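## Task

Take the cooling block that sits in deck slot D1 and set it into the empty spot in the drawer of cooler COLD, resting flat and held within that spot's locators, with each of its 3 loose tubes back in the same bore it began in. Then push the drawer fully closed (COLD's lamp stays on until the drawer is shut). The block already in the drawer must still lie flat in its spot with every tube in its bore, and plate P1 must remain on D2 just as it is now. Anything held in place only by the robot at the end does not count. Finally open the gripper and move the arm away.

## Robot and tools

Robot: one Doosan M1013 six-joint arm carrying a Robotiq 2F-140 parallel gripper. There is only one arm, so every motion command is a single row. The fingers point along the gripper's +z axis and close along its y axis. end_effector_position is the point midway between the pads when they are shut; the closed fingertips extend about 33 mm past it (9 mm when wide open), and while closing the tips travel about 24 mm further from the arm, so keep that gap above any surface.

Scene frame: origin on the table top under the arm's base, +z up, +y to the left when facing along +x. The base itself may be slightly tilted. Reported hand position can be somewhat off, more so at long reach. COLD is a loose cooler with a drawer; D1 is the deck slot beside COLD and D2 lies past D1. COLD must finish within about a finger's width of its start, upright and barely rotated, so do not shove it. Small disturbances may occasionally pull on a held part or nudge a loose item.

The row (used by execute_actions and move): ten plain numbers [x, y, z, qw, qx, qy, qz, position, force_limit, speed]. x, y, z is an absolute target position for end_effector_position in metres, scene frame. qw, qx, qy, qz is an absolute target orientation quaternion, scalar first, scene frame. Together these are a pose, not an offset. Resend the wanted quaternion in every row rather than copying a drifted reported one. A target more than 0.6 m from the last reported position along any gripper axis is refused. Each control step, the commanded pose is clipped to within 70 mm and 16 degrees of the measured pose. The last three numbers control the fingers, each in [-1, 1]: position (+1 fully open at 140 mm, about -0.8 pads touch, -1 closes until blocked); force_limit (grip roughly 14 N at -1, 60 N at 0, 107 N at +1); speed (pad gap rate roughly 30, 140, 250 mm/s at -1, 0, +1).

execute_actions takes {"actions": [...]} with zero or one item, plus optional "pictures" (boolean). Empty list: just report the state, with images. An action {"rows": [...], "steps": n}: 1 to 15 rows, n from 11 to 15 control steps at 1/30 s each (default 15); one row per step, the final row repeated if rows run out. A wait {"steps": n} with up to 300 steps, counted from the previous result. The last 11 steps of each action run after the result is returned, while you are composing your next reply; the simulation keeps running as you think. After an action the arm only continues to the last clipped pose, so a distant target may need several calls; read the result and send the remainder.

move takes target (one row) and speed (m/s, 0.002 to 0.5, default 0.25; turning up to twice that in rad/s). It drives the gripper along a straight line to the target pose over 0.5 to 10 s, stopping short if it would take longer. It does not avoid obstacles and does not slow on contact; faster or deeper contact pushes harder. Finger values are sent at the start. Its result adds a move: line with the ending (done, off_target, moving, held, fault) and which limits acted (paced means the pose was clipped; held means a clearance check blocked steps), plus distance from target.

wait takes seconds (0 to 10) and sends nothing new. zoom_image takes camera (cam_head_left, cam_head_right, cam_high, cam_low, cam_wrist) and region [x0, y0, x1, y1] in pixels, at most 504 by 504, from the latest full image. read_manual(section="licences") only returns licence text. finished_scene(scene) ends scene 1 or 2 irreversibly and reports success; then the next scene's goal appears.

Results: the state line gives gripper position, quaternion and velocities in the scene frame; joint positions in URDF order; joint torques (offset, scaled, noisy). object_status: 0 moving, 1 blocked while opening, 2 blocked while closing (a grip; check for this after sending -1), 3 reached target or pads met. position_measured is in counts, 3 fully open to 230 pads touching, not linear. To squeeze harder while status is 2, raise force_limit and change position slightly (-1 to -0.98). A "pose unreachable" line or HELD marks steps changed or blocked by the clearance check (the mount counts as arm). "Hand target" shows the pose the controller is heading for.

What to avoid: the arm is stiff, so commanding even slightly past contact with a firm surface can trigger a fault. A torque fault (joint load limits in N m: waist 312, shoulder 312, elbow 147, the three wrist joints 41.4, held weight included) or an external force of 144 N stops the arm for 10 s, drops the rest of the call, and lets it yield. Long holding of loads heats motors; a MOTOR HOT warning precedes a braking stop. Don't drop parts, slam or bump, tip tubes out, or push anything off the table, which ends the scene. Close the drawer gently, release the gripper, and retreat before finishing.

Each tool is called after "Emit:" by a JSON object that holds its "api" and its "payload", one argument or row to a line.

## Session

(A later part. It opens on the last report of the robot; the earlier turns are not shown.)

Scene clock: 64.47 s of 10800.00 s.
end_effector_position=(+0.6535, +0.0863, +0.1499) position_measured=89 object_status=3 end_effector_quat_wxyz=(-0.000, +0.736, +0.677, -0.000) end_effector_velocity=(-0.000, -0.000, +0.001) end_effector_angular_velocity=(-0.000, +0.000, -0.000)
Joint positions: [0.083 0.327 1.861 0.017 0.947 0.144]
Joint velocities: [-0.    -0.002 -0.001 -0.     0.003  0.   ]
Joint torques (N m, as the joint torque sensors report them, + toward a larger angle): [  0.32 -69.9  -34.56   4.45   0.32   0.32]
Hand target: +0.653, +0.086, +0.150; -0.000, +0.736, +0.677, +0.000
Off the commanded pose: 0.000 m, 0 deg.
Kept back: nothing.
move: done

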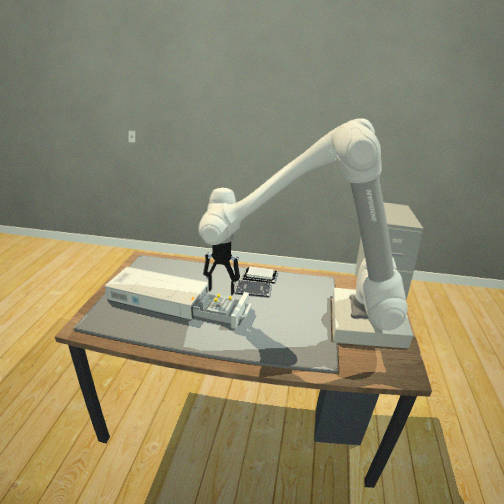

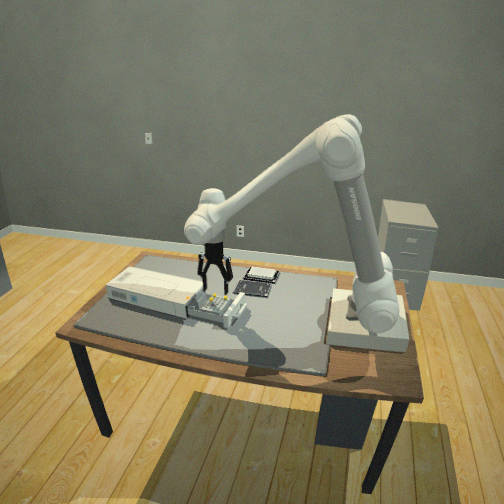

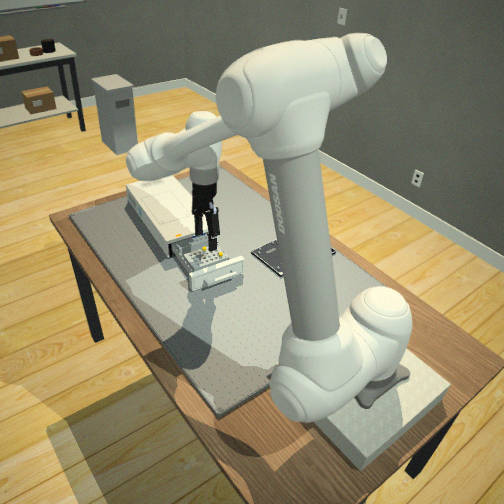

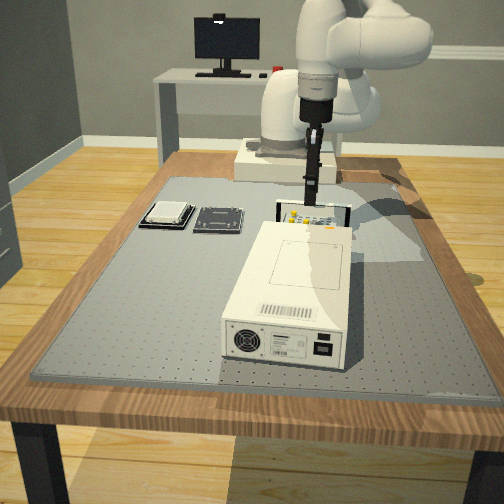

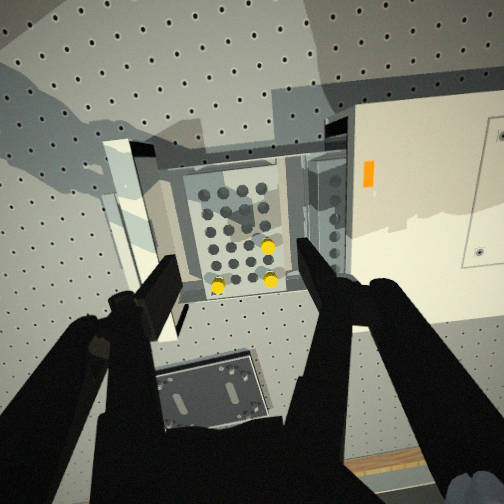

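Emit:
{"api": "move", "payload": {
  "target": [0.5261,0.0987,0.145,0,0.7361,0.6769,0,-0.32,-0.5,0],
  "speed": 0.25
}}

Scene clock: 65.97 s of 10800.00 s.
end_effector_position=(+0.5262, +0.0985, +0.1449) position_measured=169 object_status=3 end_effector_quat_wxyz=(-0.000, +0.736, +0.677, -0.000) end_effector_velocity=(-0.002, +0.001, -0.000) end_effector_angular_velocity=(-0.000, +0.000, +0.002)
Joint positions: [0.122 0.159 2.098 0.018 0.877 0.183]
Joint velocities: [ 0.003 -0.002  0.002 -0.    -0.     0.001]
Joint torques (N m, as the joint torque sensors report them, + toward a larger angle): [ -0.4  -47.32 -34.22   4.12   0.42   0.12]
Hand target: +0.526, +0.098, +0.145; +0.000, +0.736, +0.677, -0.000
Off the commanded pose: 0.000 m, 0 deg.
Kept back: nothing.
move: done

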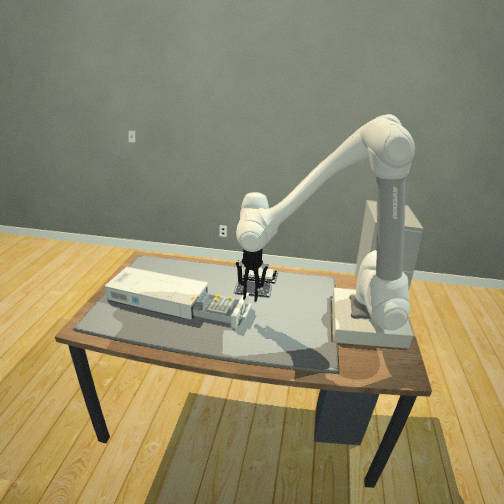

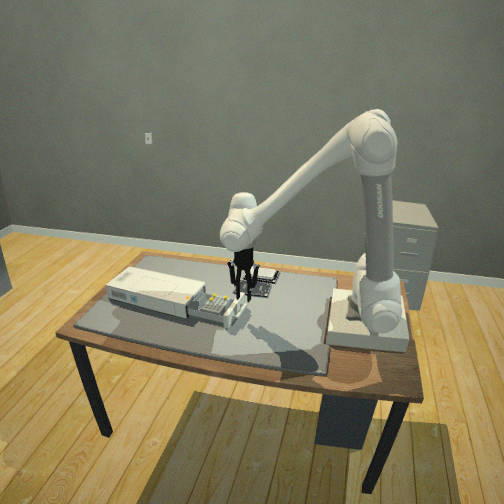

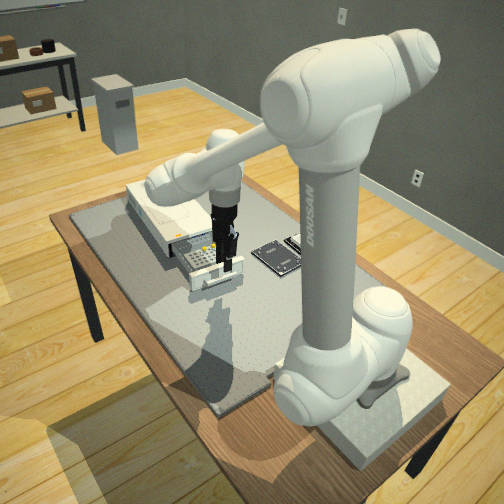

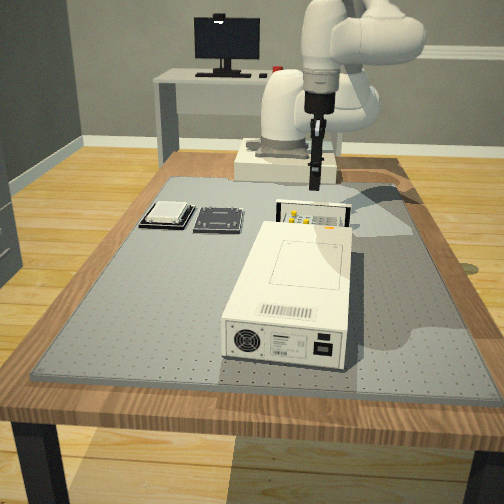

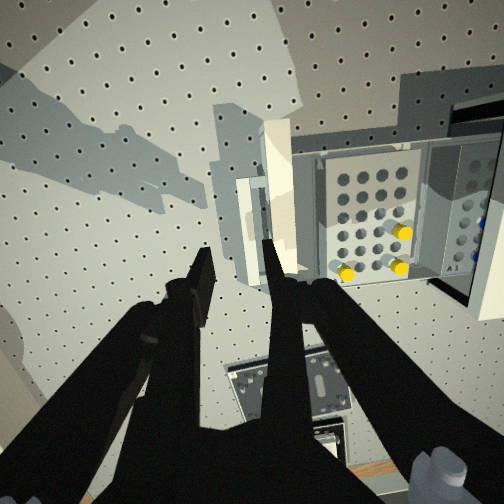

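Emit:
{"api": "zoom_image", "payload": {
  "camera": "cam_wrist",
  "region": [230,120,500,310]
}}

Region (230, 120, 500, 310) of cam_wrist's 504x504 image, scaled by 1.867, with more detail than that image has; it fills the top 355 rows of this view, and the rest is white.

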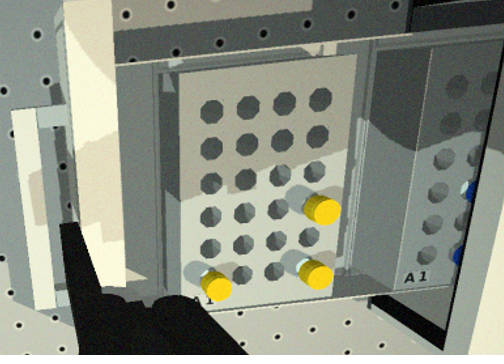

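Block seated inside the rims like the rear one. Now descend into the handle gap.

Emit:
{"api": "move", "payload": {
  "target": [0.5261,0.0987,0.091,0,0.7361,0.6769,0,-0.32,-0.5,0],
  "speed": 0.06
}}

Scene clock: 67.77 s of 10800.00 s.
end_effector_position=(+0.5261, +0.0987, +0.0911) position_measured=169 object_status=3 end_effector_quat_wxyz=(+0.000, +0.736, +0.677, -0.000) end_effector_velocity=(+0.000, -0.001, -0.001) end_effector_angular_velocity=(-0.000, +0.000, -0.001)
Joint positions: [0.124 0.229 2.139 0.02  0.767 0.182]
Joint velocities: [-0.001  0.002  0.001 -0.    -0.003  0.   ]
Joint torques (N m, as the joint torque sensors report them, + toward a larger angle): [  1.13 -50.03 -29.43   4.14   0.77  -0.16]
Hand target: +0.526, +0.099, +0.091; +0.000, +0.736, +0.677, -0.000
Off the commanded pose: 0.000 m, 0 deg.
Kept back: nothing.
move: done

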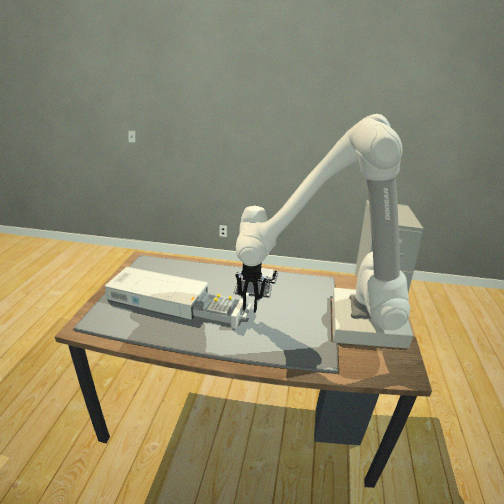

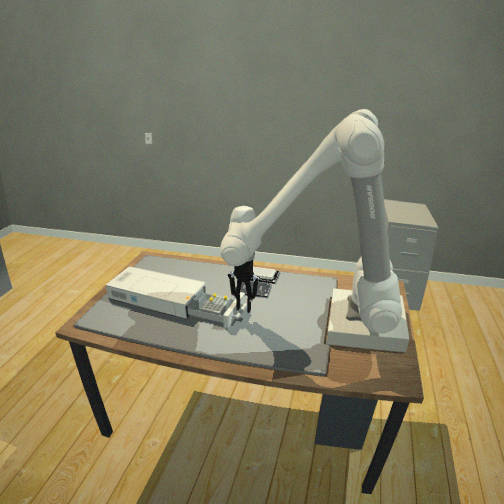

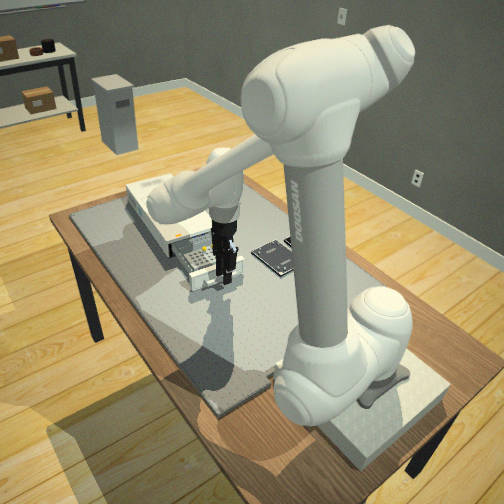

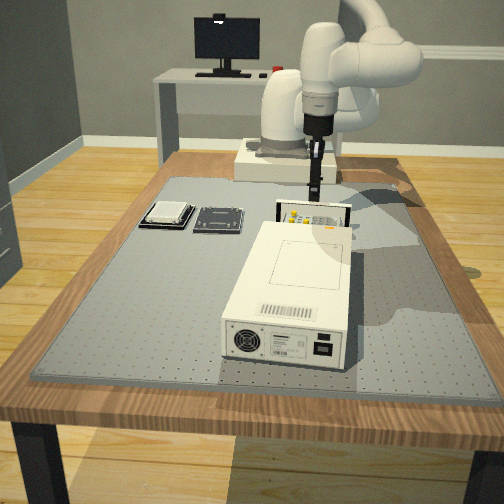

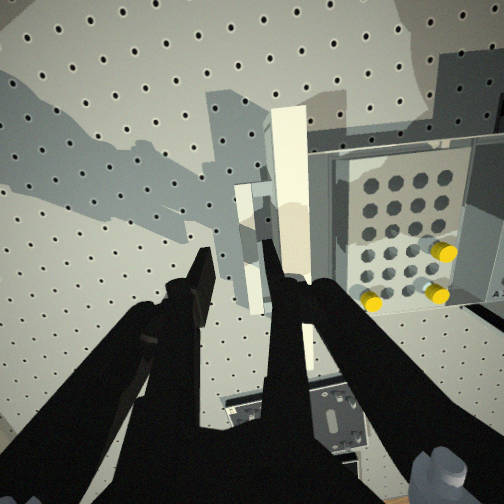

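Emit:
{"api": "move", "payload": {
  "target": [0.540,0.0974,0.091,0,0.7361,0.6769,0,-0.32,-0.5,0],
  "speed": 0.025
}}

Emit:
{"api": "move", "payload": {
  "target": [0.698,0.0826,0.091,0,0.7361,0.6769,0,-0.32,-0.5,0],
  "speed": 0.07
}}

Scene clock: 69.13 s of 10800.00 s.
end_effector_position=(+0.5399, +0.0974, +0.0910) position_measured=169 object_status=3 end_effector_quat_wxyz=(-0.000, +0.736, +0.677, +0.000) end_effector_velocity=(+0.001, +0.000, -0.000) end_effector_angular_velocity=(+0.000, +0.001, +0.000)
Joint positions: [0.119 0.246 2.115 0.02  0.773 0.177]
Joint velocities: [-0.     0.002 -0.002  0.     0.001 -0.001]
Joint torques (N m, as the joint torque sensors report them, + toward a larger angle): [  3.82 -52.91 -32.33   4.21  -0.3   -0.21]
Hand target: +0.540, +0.097, +0.091; -0.000, +0.736, +0.677, +0.000
Off the commanded pose: 0.000 m, 0 deg.
Kept back: nothing.
move: done

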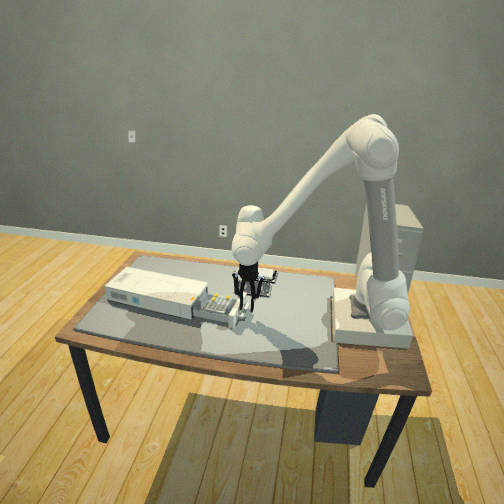

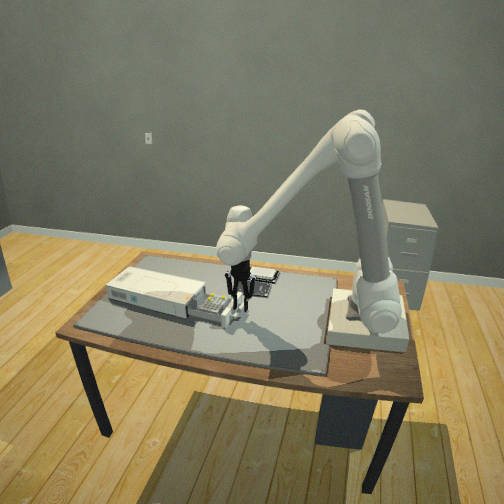

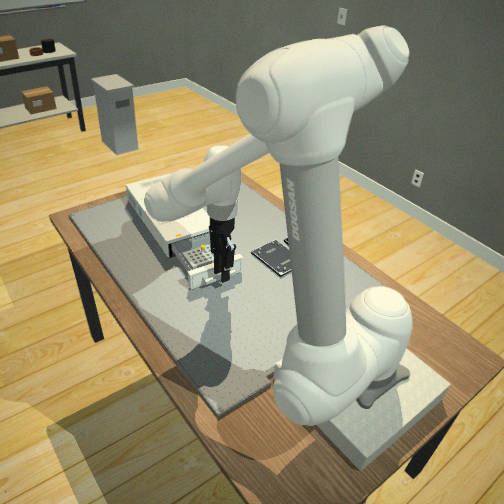

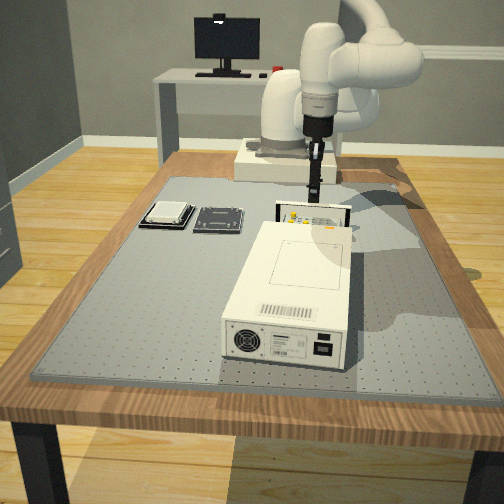

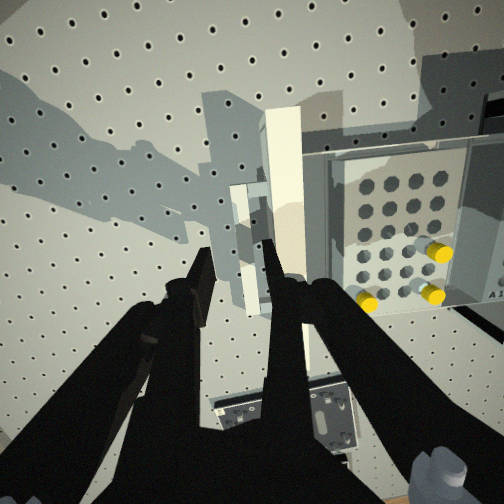

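Scene clock: 71.77 s of 10800.00 s.
end_effector_position=(+0.6979, +0.0829, +0.0911) position_measured=169 object_status=3 end_effector_quat_wxyz=(-0.000, +0.736, +0.677, +0.000) end_effector_velocity=(+0.002, -0.000, +0.000) end_effector_angular_velocity=(-0.000, -0.000, +0.000)
Joint positions: [0.074 0.446 1.812 0.018 0.877 0.134]
Joint velocities: [-0.     0.002 -0.004 -0.     0.001 -0.001]
Joint torques (N m, as the joint torque sensors report them, + toward a larger angle): [  2.48 -76.59 -34.67   4.72  -0.43  -0.09]
Hand target: +0.698, +0.083, +0.091; -0.000, +0.736, +0.677, +0.000
Off the commanded pose: 0.000 m, 0 deg.
Kept back: nothing.
move: done

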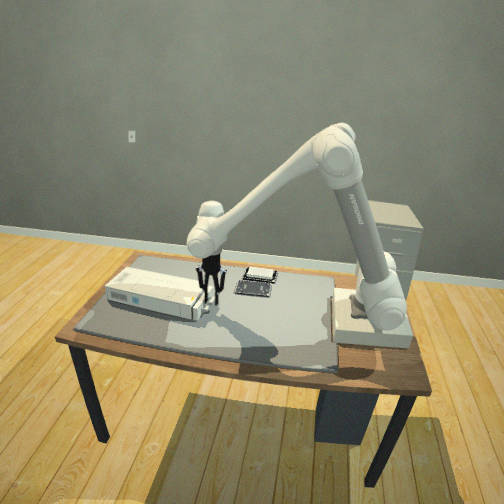

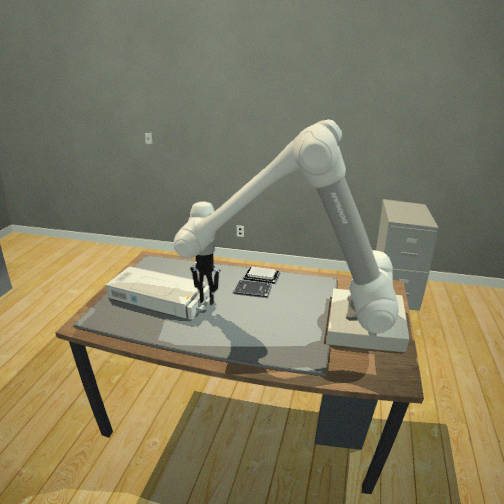

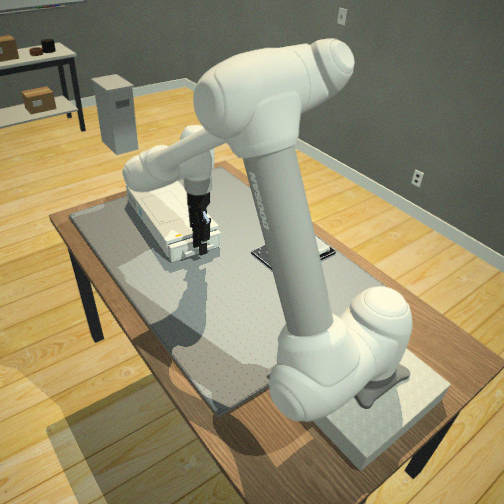

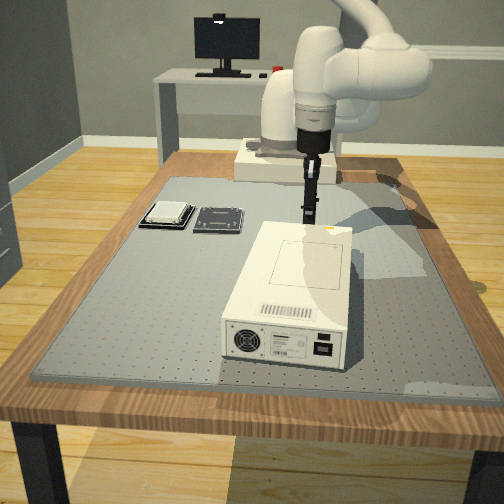

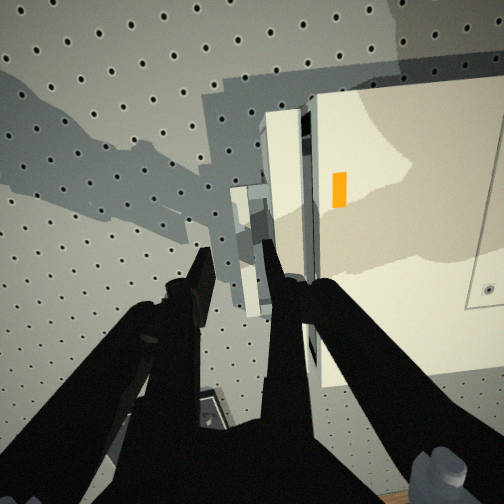

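Emit:
{"api": "move", "payload": {
  "target": [0.7020,0.0823,0.091,0,0.7361,0.6769,0,-0.32,-0.5,0],
  "speed": 0.01
}}

Emit:
{"api": "zoom_image", "payload": {
  "camera": "cam_wrist",
  "region": [250,80,370,240]
}}

Scene clock: 73.10 s of 10800.00 s.
end_effector_position=(+0.7019, +0.0823, +0.0910) position_measured=169 object_status=3 end_effector_quat_wxyz=(+0.000, +0.736, +0.677, +0.000) end_effector_velocity=(+0.001, -0.000, -0.000) end_effector_angular_velocity=(+0.000, +0.000, -0.000)
Joint positions: [0.073 0.451 1.804 0.018 0.88  0.133]
Joint velocities: [-0.001  0.001 -0.002  0.     0.001 -0.   ]
Joint torques (N m, as the joint torque sensors report them, + toward a larger angle): [  2.44 -76.03 -34.58   4.31   0.21   0.17]
Hand target: +0.702, +0.082, +0.091; -0.000, +0.736, +0.677, +0.000
Off the commanded pose: 0.000 m, 0 deg.
Kept back: nothing.
move: done

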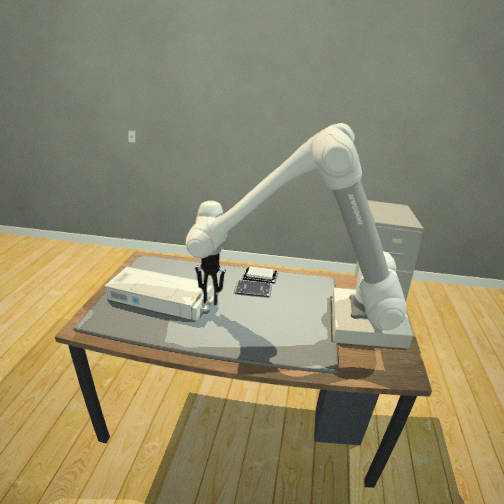

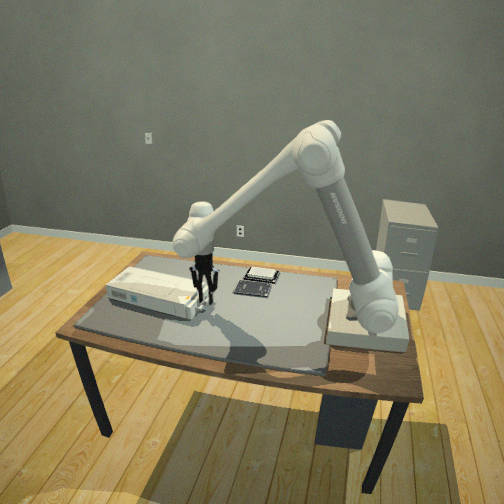

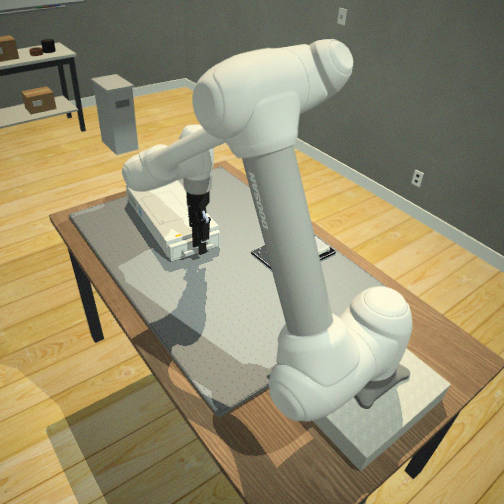

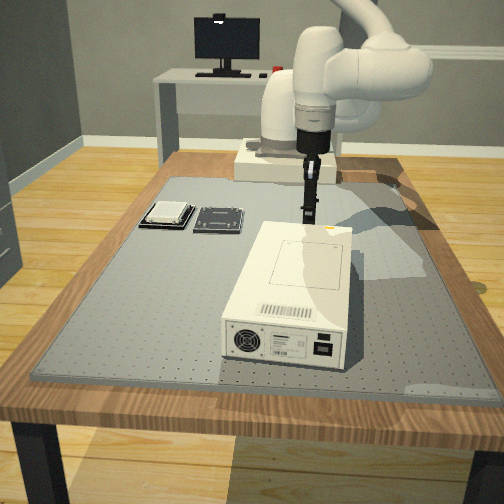

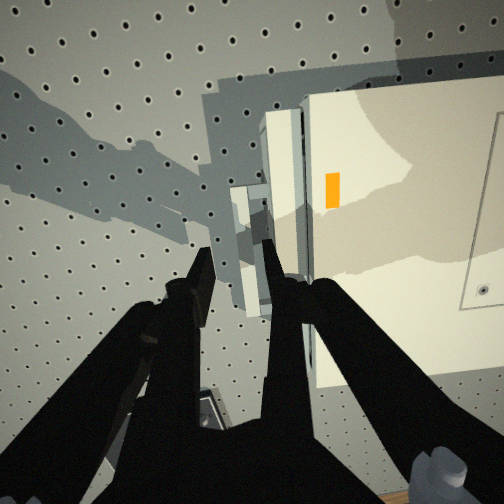

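Region (250, 80, 370, 240) of cam_wrist's 504x504 image, scaled by 3.150, with more detail than that image has; it fills the left 378 columns of this view, and the rest is white.

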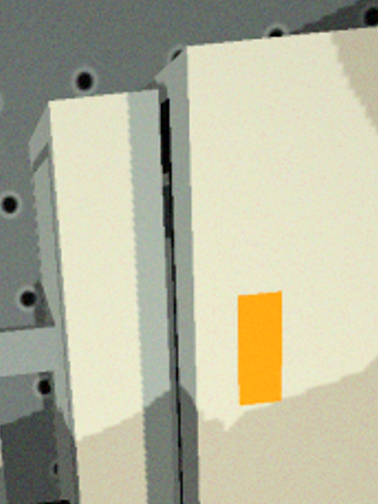

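Emit:
{"api": "move", "payload": {
  "target": [0.7040,0.0821,0.091,0,0.7361,0.6769,0,-0.32,-0.5,0],
  "speed": 0.006
}}

Emit:
{"api": "zoom_image", "payload": {
  "camera": "cam_wrist",
  "region": [250,80,370,240]
}}

Scene clock: 74.33 s of 10800.00 s.
end_effector_position=(+0.7040, +0.0821, +0.0910) position_measured=169 object_status=3 end_effector_quat_wxyz=(+0.000, +0.736, +0.677, -0.000) end_effector_velocity=(-0.000, +0.001, -0.000) end_effector_angular_velocity=(+0.000, +0.001, +0.001)
Joint positions: [0.073 0.453 1.8   0.018 0.882 0.133]
Joint velocities: [ 0.001  0.001 -0.     0.     0.    -0.   ]
Joint torques (N m, as the joint torque sensors report them, + toward a larger angle): [  1.82 -77.22 -33.42   4.6    0.45   0.45]
Hand target: +0.704, +0.082, +0.091; -0.000, +0.736, +0.677, +0.000
Off the commanded pose: 0.000 m, 0 deg.
Kept back: nothing.
move: done

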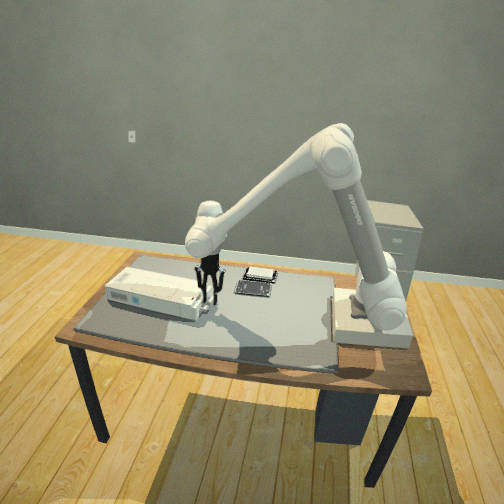

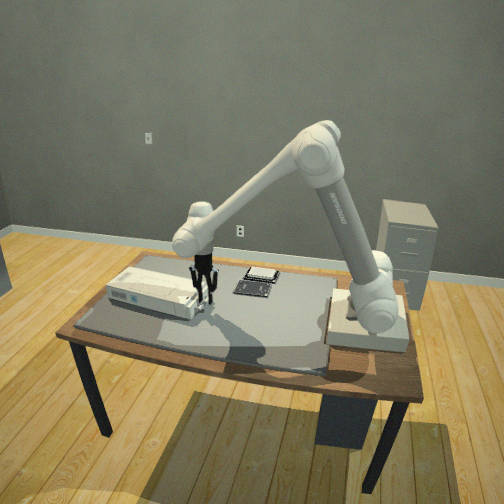

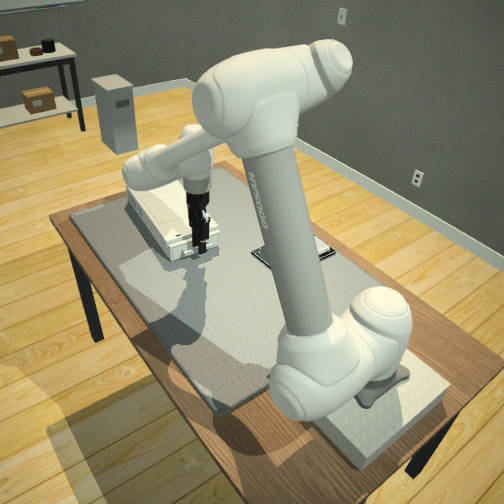

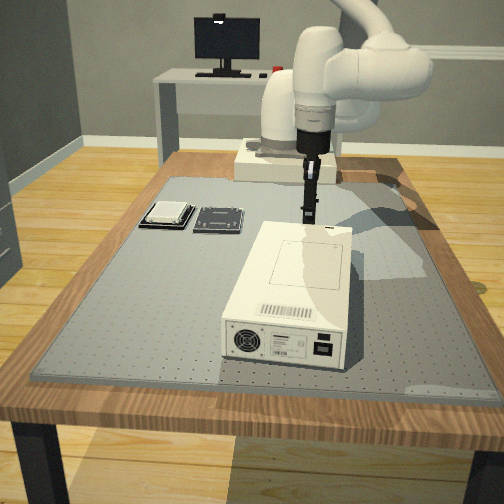

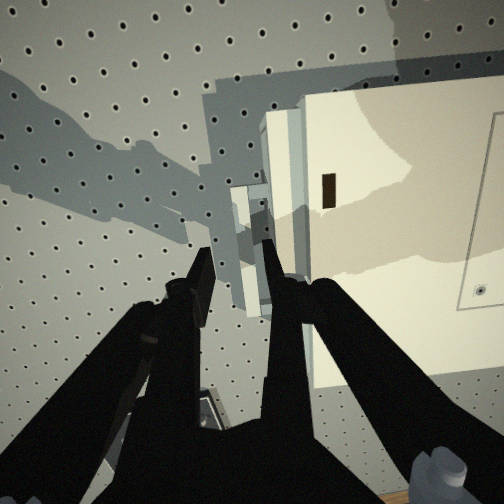

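Region (250, 80, 370, 240) of cam_wrist's 504x504 image, scaled by 3.150, with more detail than that image has; it fills the left 378 columns of this view, and the rest is white.

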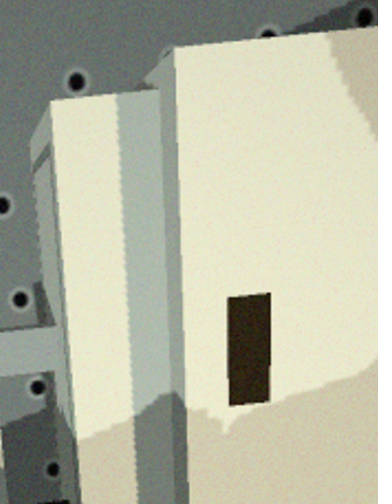

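Emit:
{"api": "move", "payload": {
  "target": [0.7010,0.0824,0.093,0,0.7361,0.6769,0,-0.32,-0.5,0],
  "speed": 0.01
}}

Emit:
{"api": "move", "payload": {
  "target": [0.7010,0.0824,0.15,0,0.7361,0.6769,0,-0.32,-0.5,0],
  "speed": 0.08
}}

Emit:
{"api": "move", "payload": {
  "target": [0.62,0.08,0.27,0,0.743,0.669,0,0.5,-0.5,0],
  "speed": 0.2
}}

Scene clock: 75.43 s of 10800.00 s.
end_effector_position=(+0.7011, +0.0824, +0.0930) position_measured=169 object_status=3 end_effector_quat_wxyz=(-0.000, +0.736, +0.677, -0.000) end_effector_velocity=(-0.000, -0.002, +0.001) end_effector_angular_velocity=(-0.001, -0.001, -0.003)
Joint positions: [0.073 0.448 1.805 0.018 0.883 0.133]
Joint velocities: [-0.002 -0.002  0.001 -0.001  0.     0.002]
Joint torques (N m, as the joint torque sensors report them, + toward a larger angle): [  2.87 -75.35 -33.25   4.31   0.68   0.17]
Hand target: +0.701, +0.082, +0.093; -0.000, +0.736, +0.677, -0.000
Off the commanded pose: 0.000 m, 0 deg.
Kept back: nothing.
move: done

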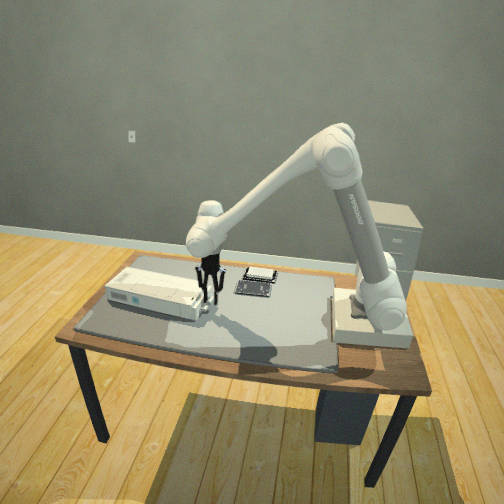

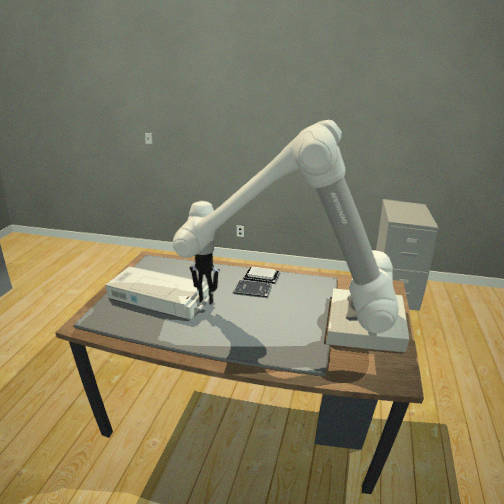

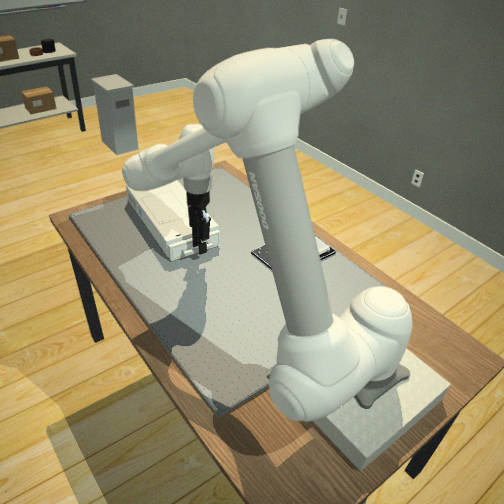

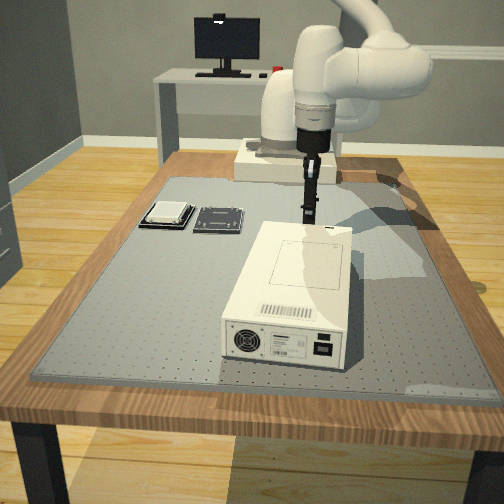

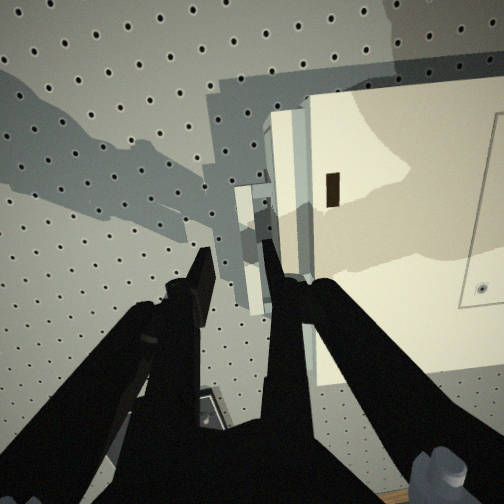

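Scene clock: 76.53 s of 10800.00 s.
end_effector_position=(+0.7010, +0.0824, +0.1499) position_measured=169 object_status=3 end_effector_quat_wxyz=(-0.000, +0.736, +0.677, -0.000) end_effector_velocity=(+0.000, +0.000, +0.002) end_effector_angular_velocity=(-0.000, -0.001, -0.000)
Joint positions: [0.072 0.391 1.766 0.017 0.978 0.134]
Joint velocities: [ 0.    -0.001 -0.002 -0.     0.003  0.   ]
Joint torques (N m, as the joint torque sensors report them, + toward a larger angle): [  1.   -69.92 -36.92   4.69   1.06  -0.29]
Hand target: +0.701, +0.082, +0.150; -0.000, +0.736, +0.677, +0.000
Off the commanded pose: 0.000 m, 0 deg.
Kept back: nothing.
move: done

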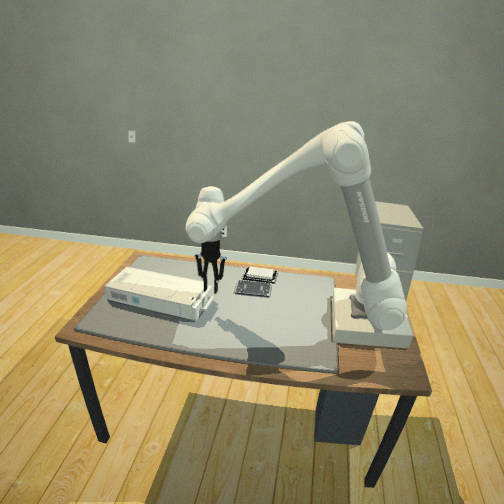

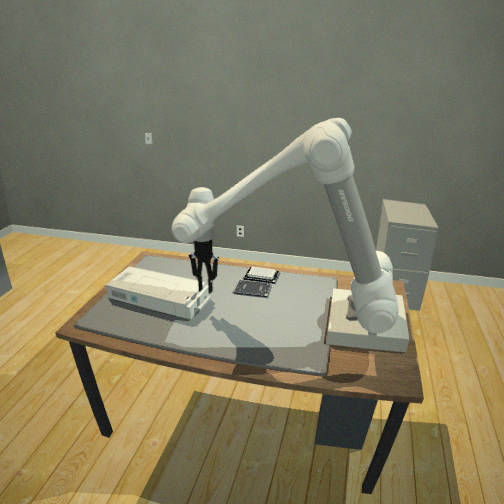

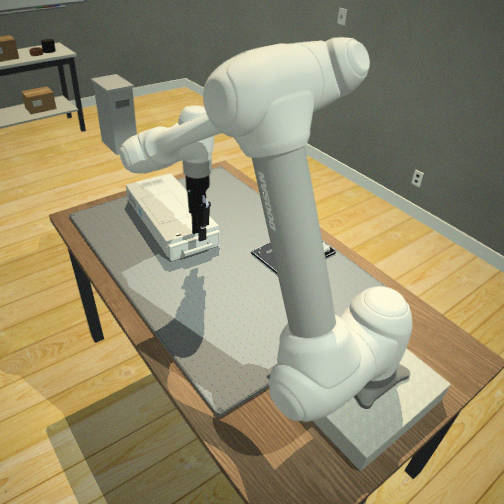

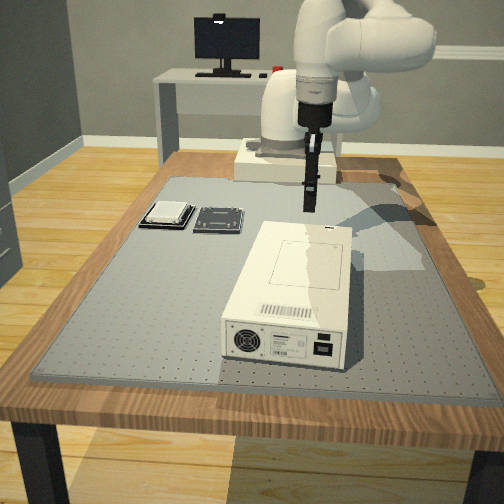

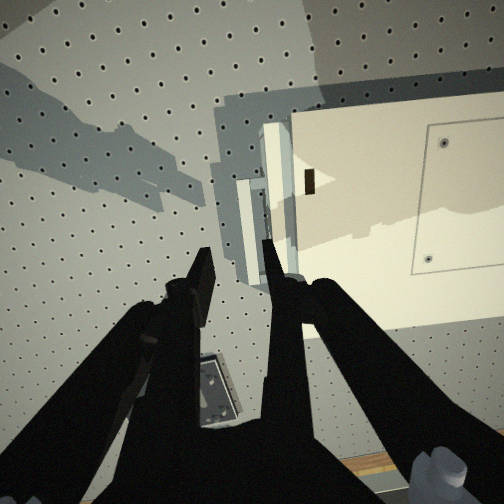

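Scene clock: 77.77 s of 10800.00 s.
end_effector_position=(+0.6200, +0.0799, +0.2698) position_measured=66 object_status=3 end_effector_quat_wxyz=(-0.000, +0.743, +0.669, -0.000) end_effector_velocity=(-0.001, -0.000, +0.001) end_effector_angular_velocity=(+0.000, +0.000, -0.000)
Joint positions: [0.073 0.177 1.812 0.015 1.146 0.159]
Joint velocities: [-0.    -0.002  0.     0.     0.002 -0.   ]
Joint torques (N m, as the joint torque sensors report them, + toward a larger angle): [ -0.1  -55.4  -39.85   4.78   1.08   0.24]
Hand target: +0.620, +0.080, +0.270; -0.000, +0.743, +0.669, +0.000
Off the commanded pose: 0.000 m, 0 deg.
Kept back: nothing.
move: done

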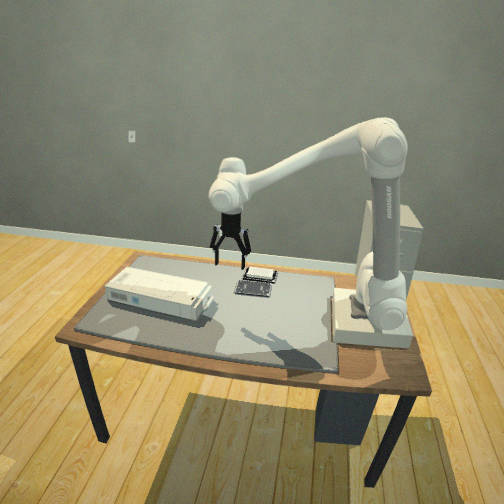

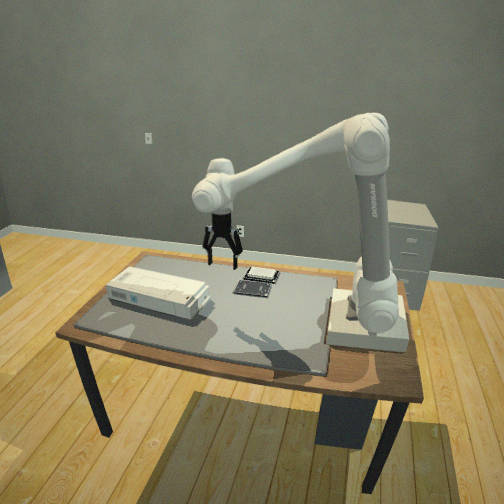

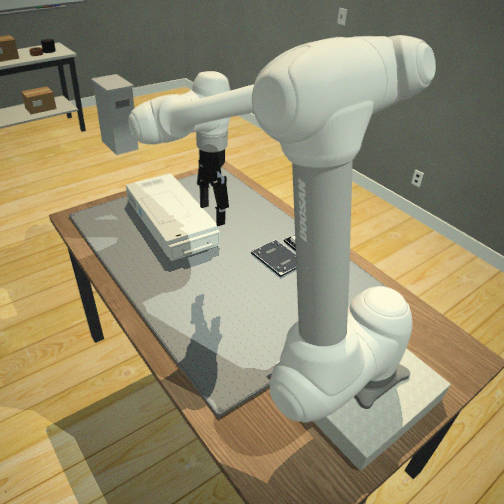

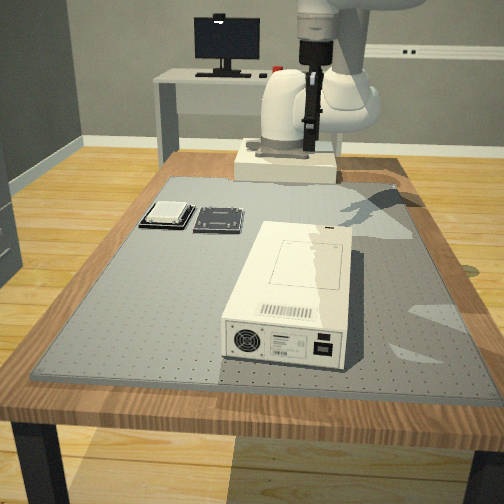

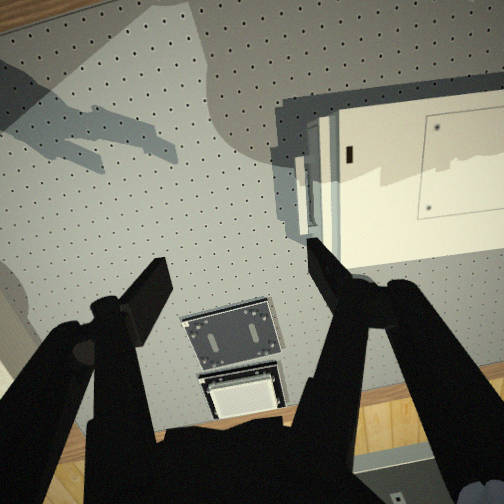

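Lamp is dark, drawer shut, cooler unmoved, arm clear.

Emit:
{"api": "finished_scene", "payload": {
  "scene": 2
}}

The scene is finished: the task was done.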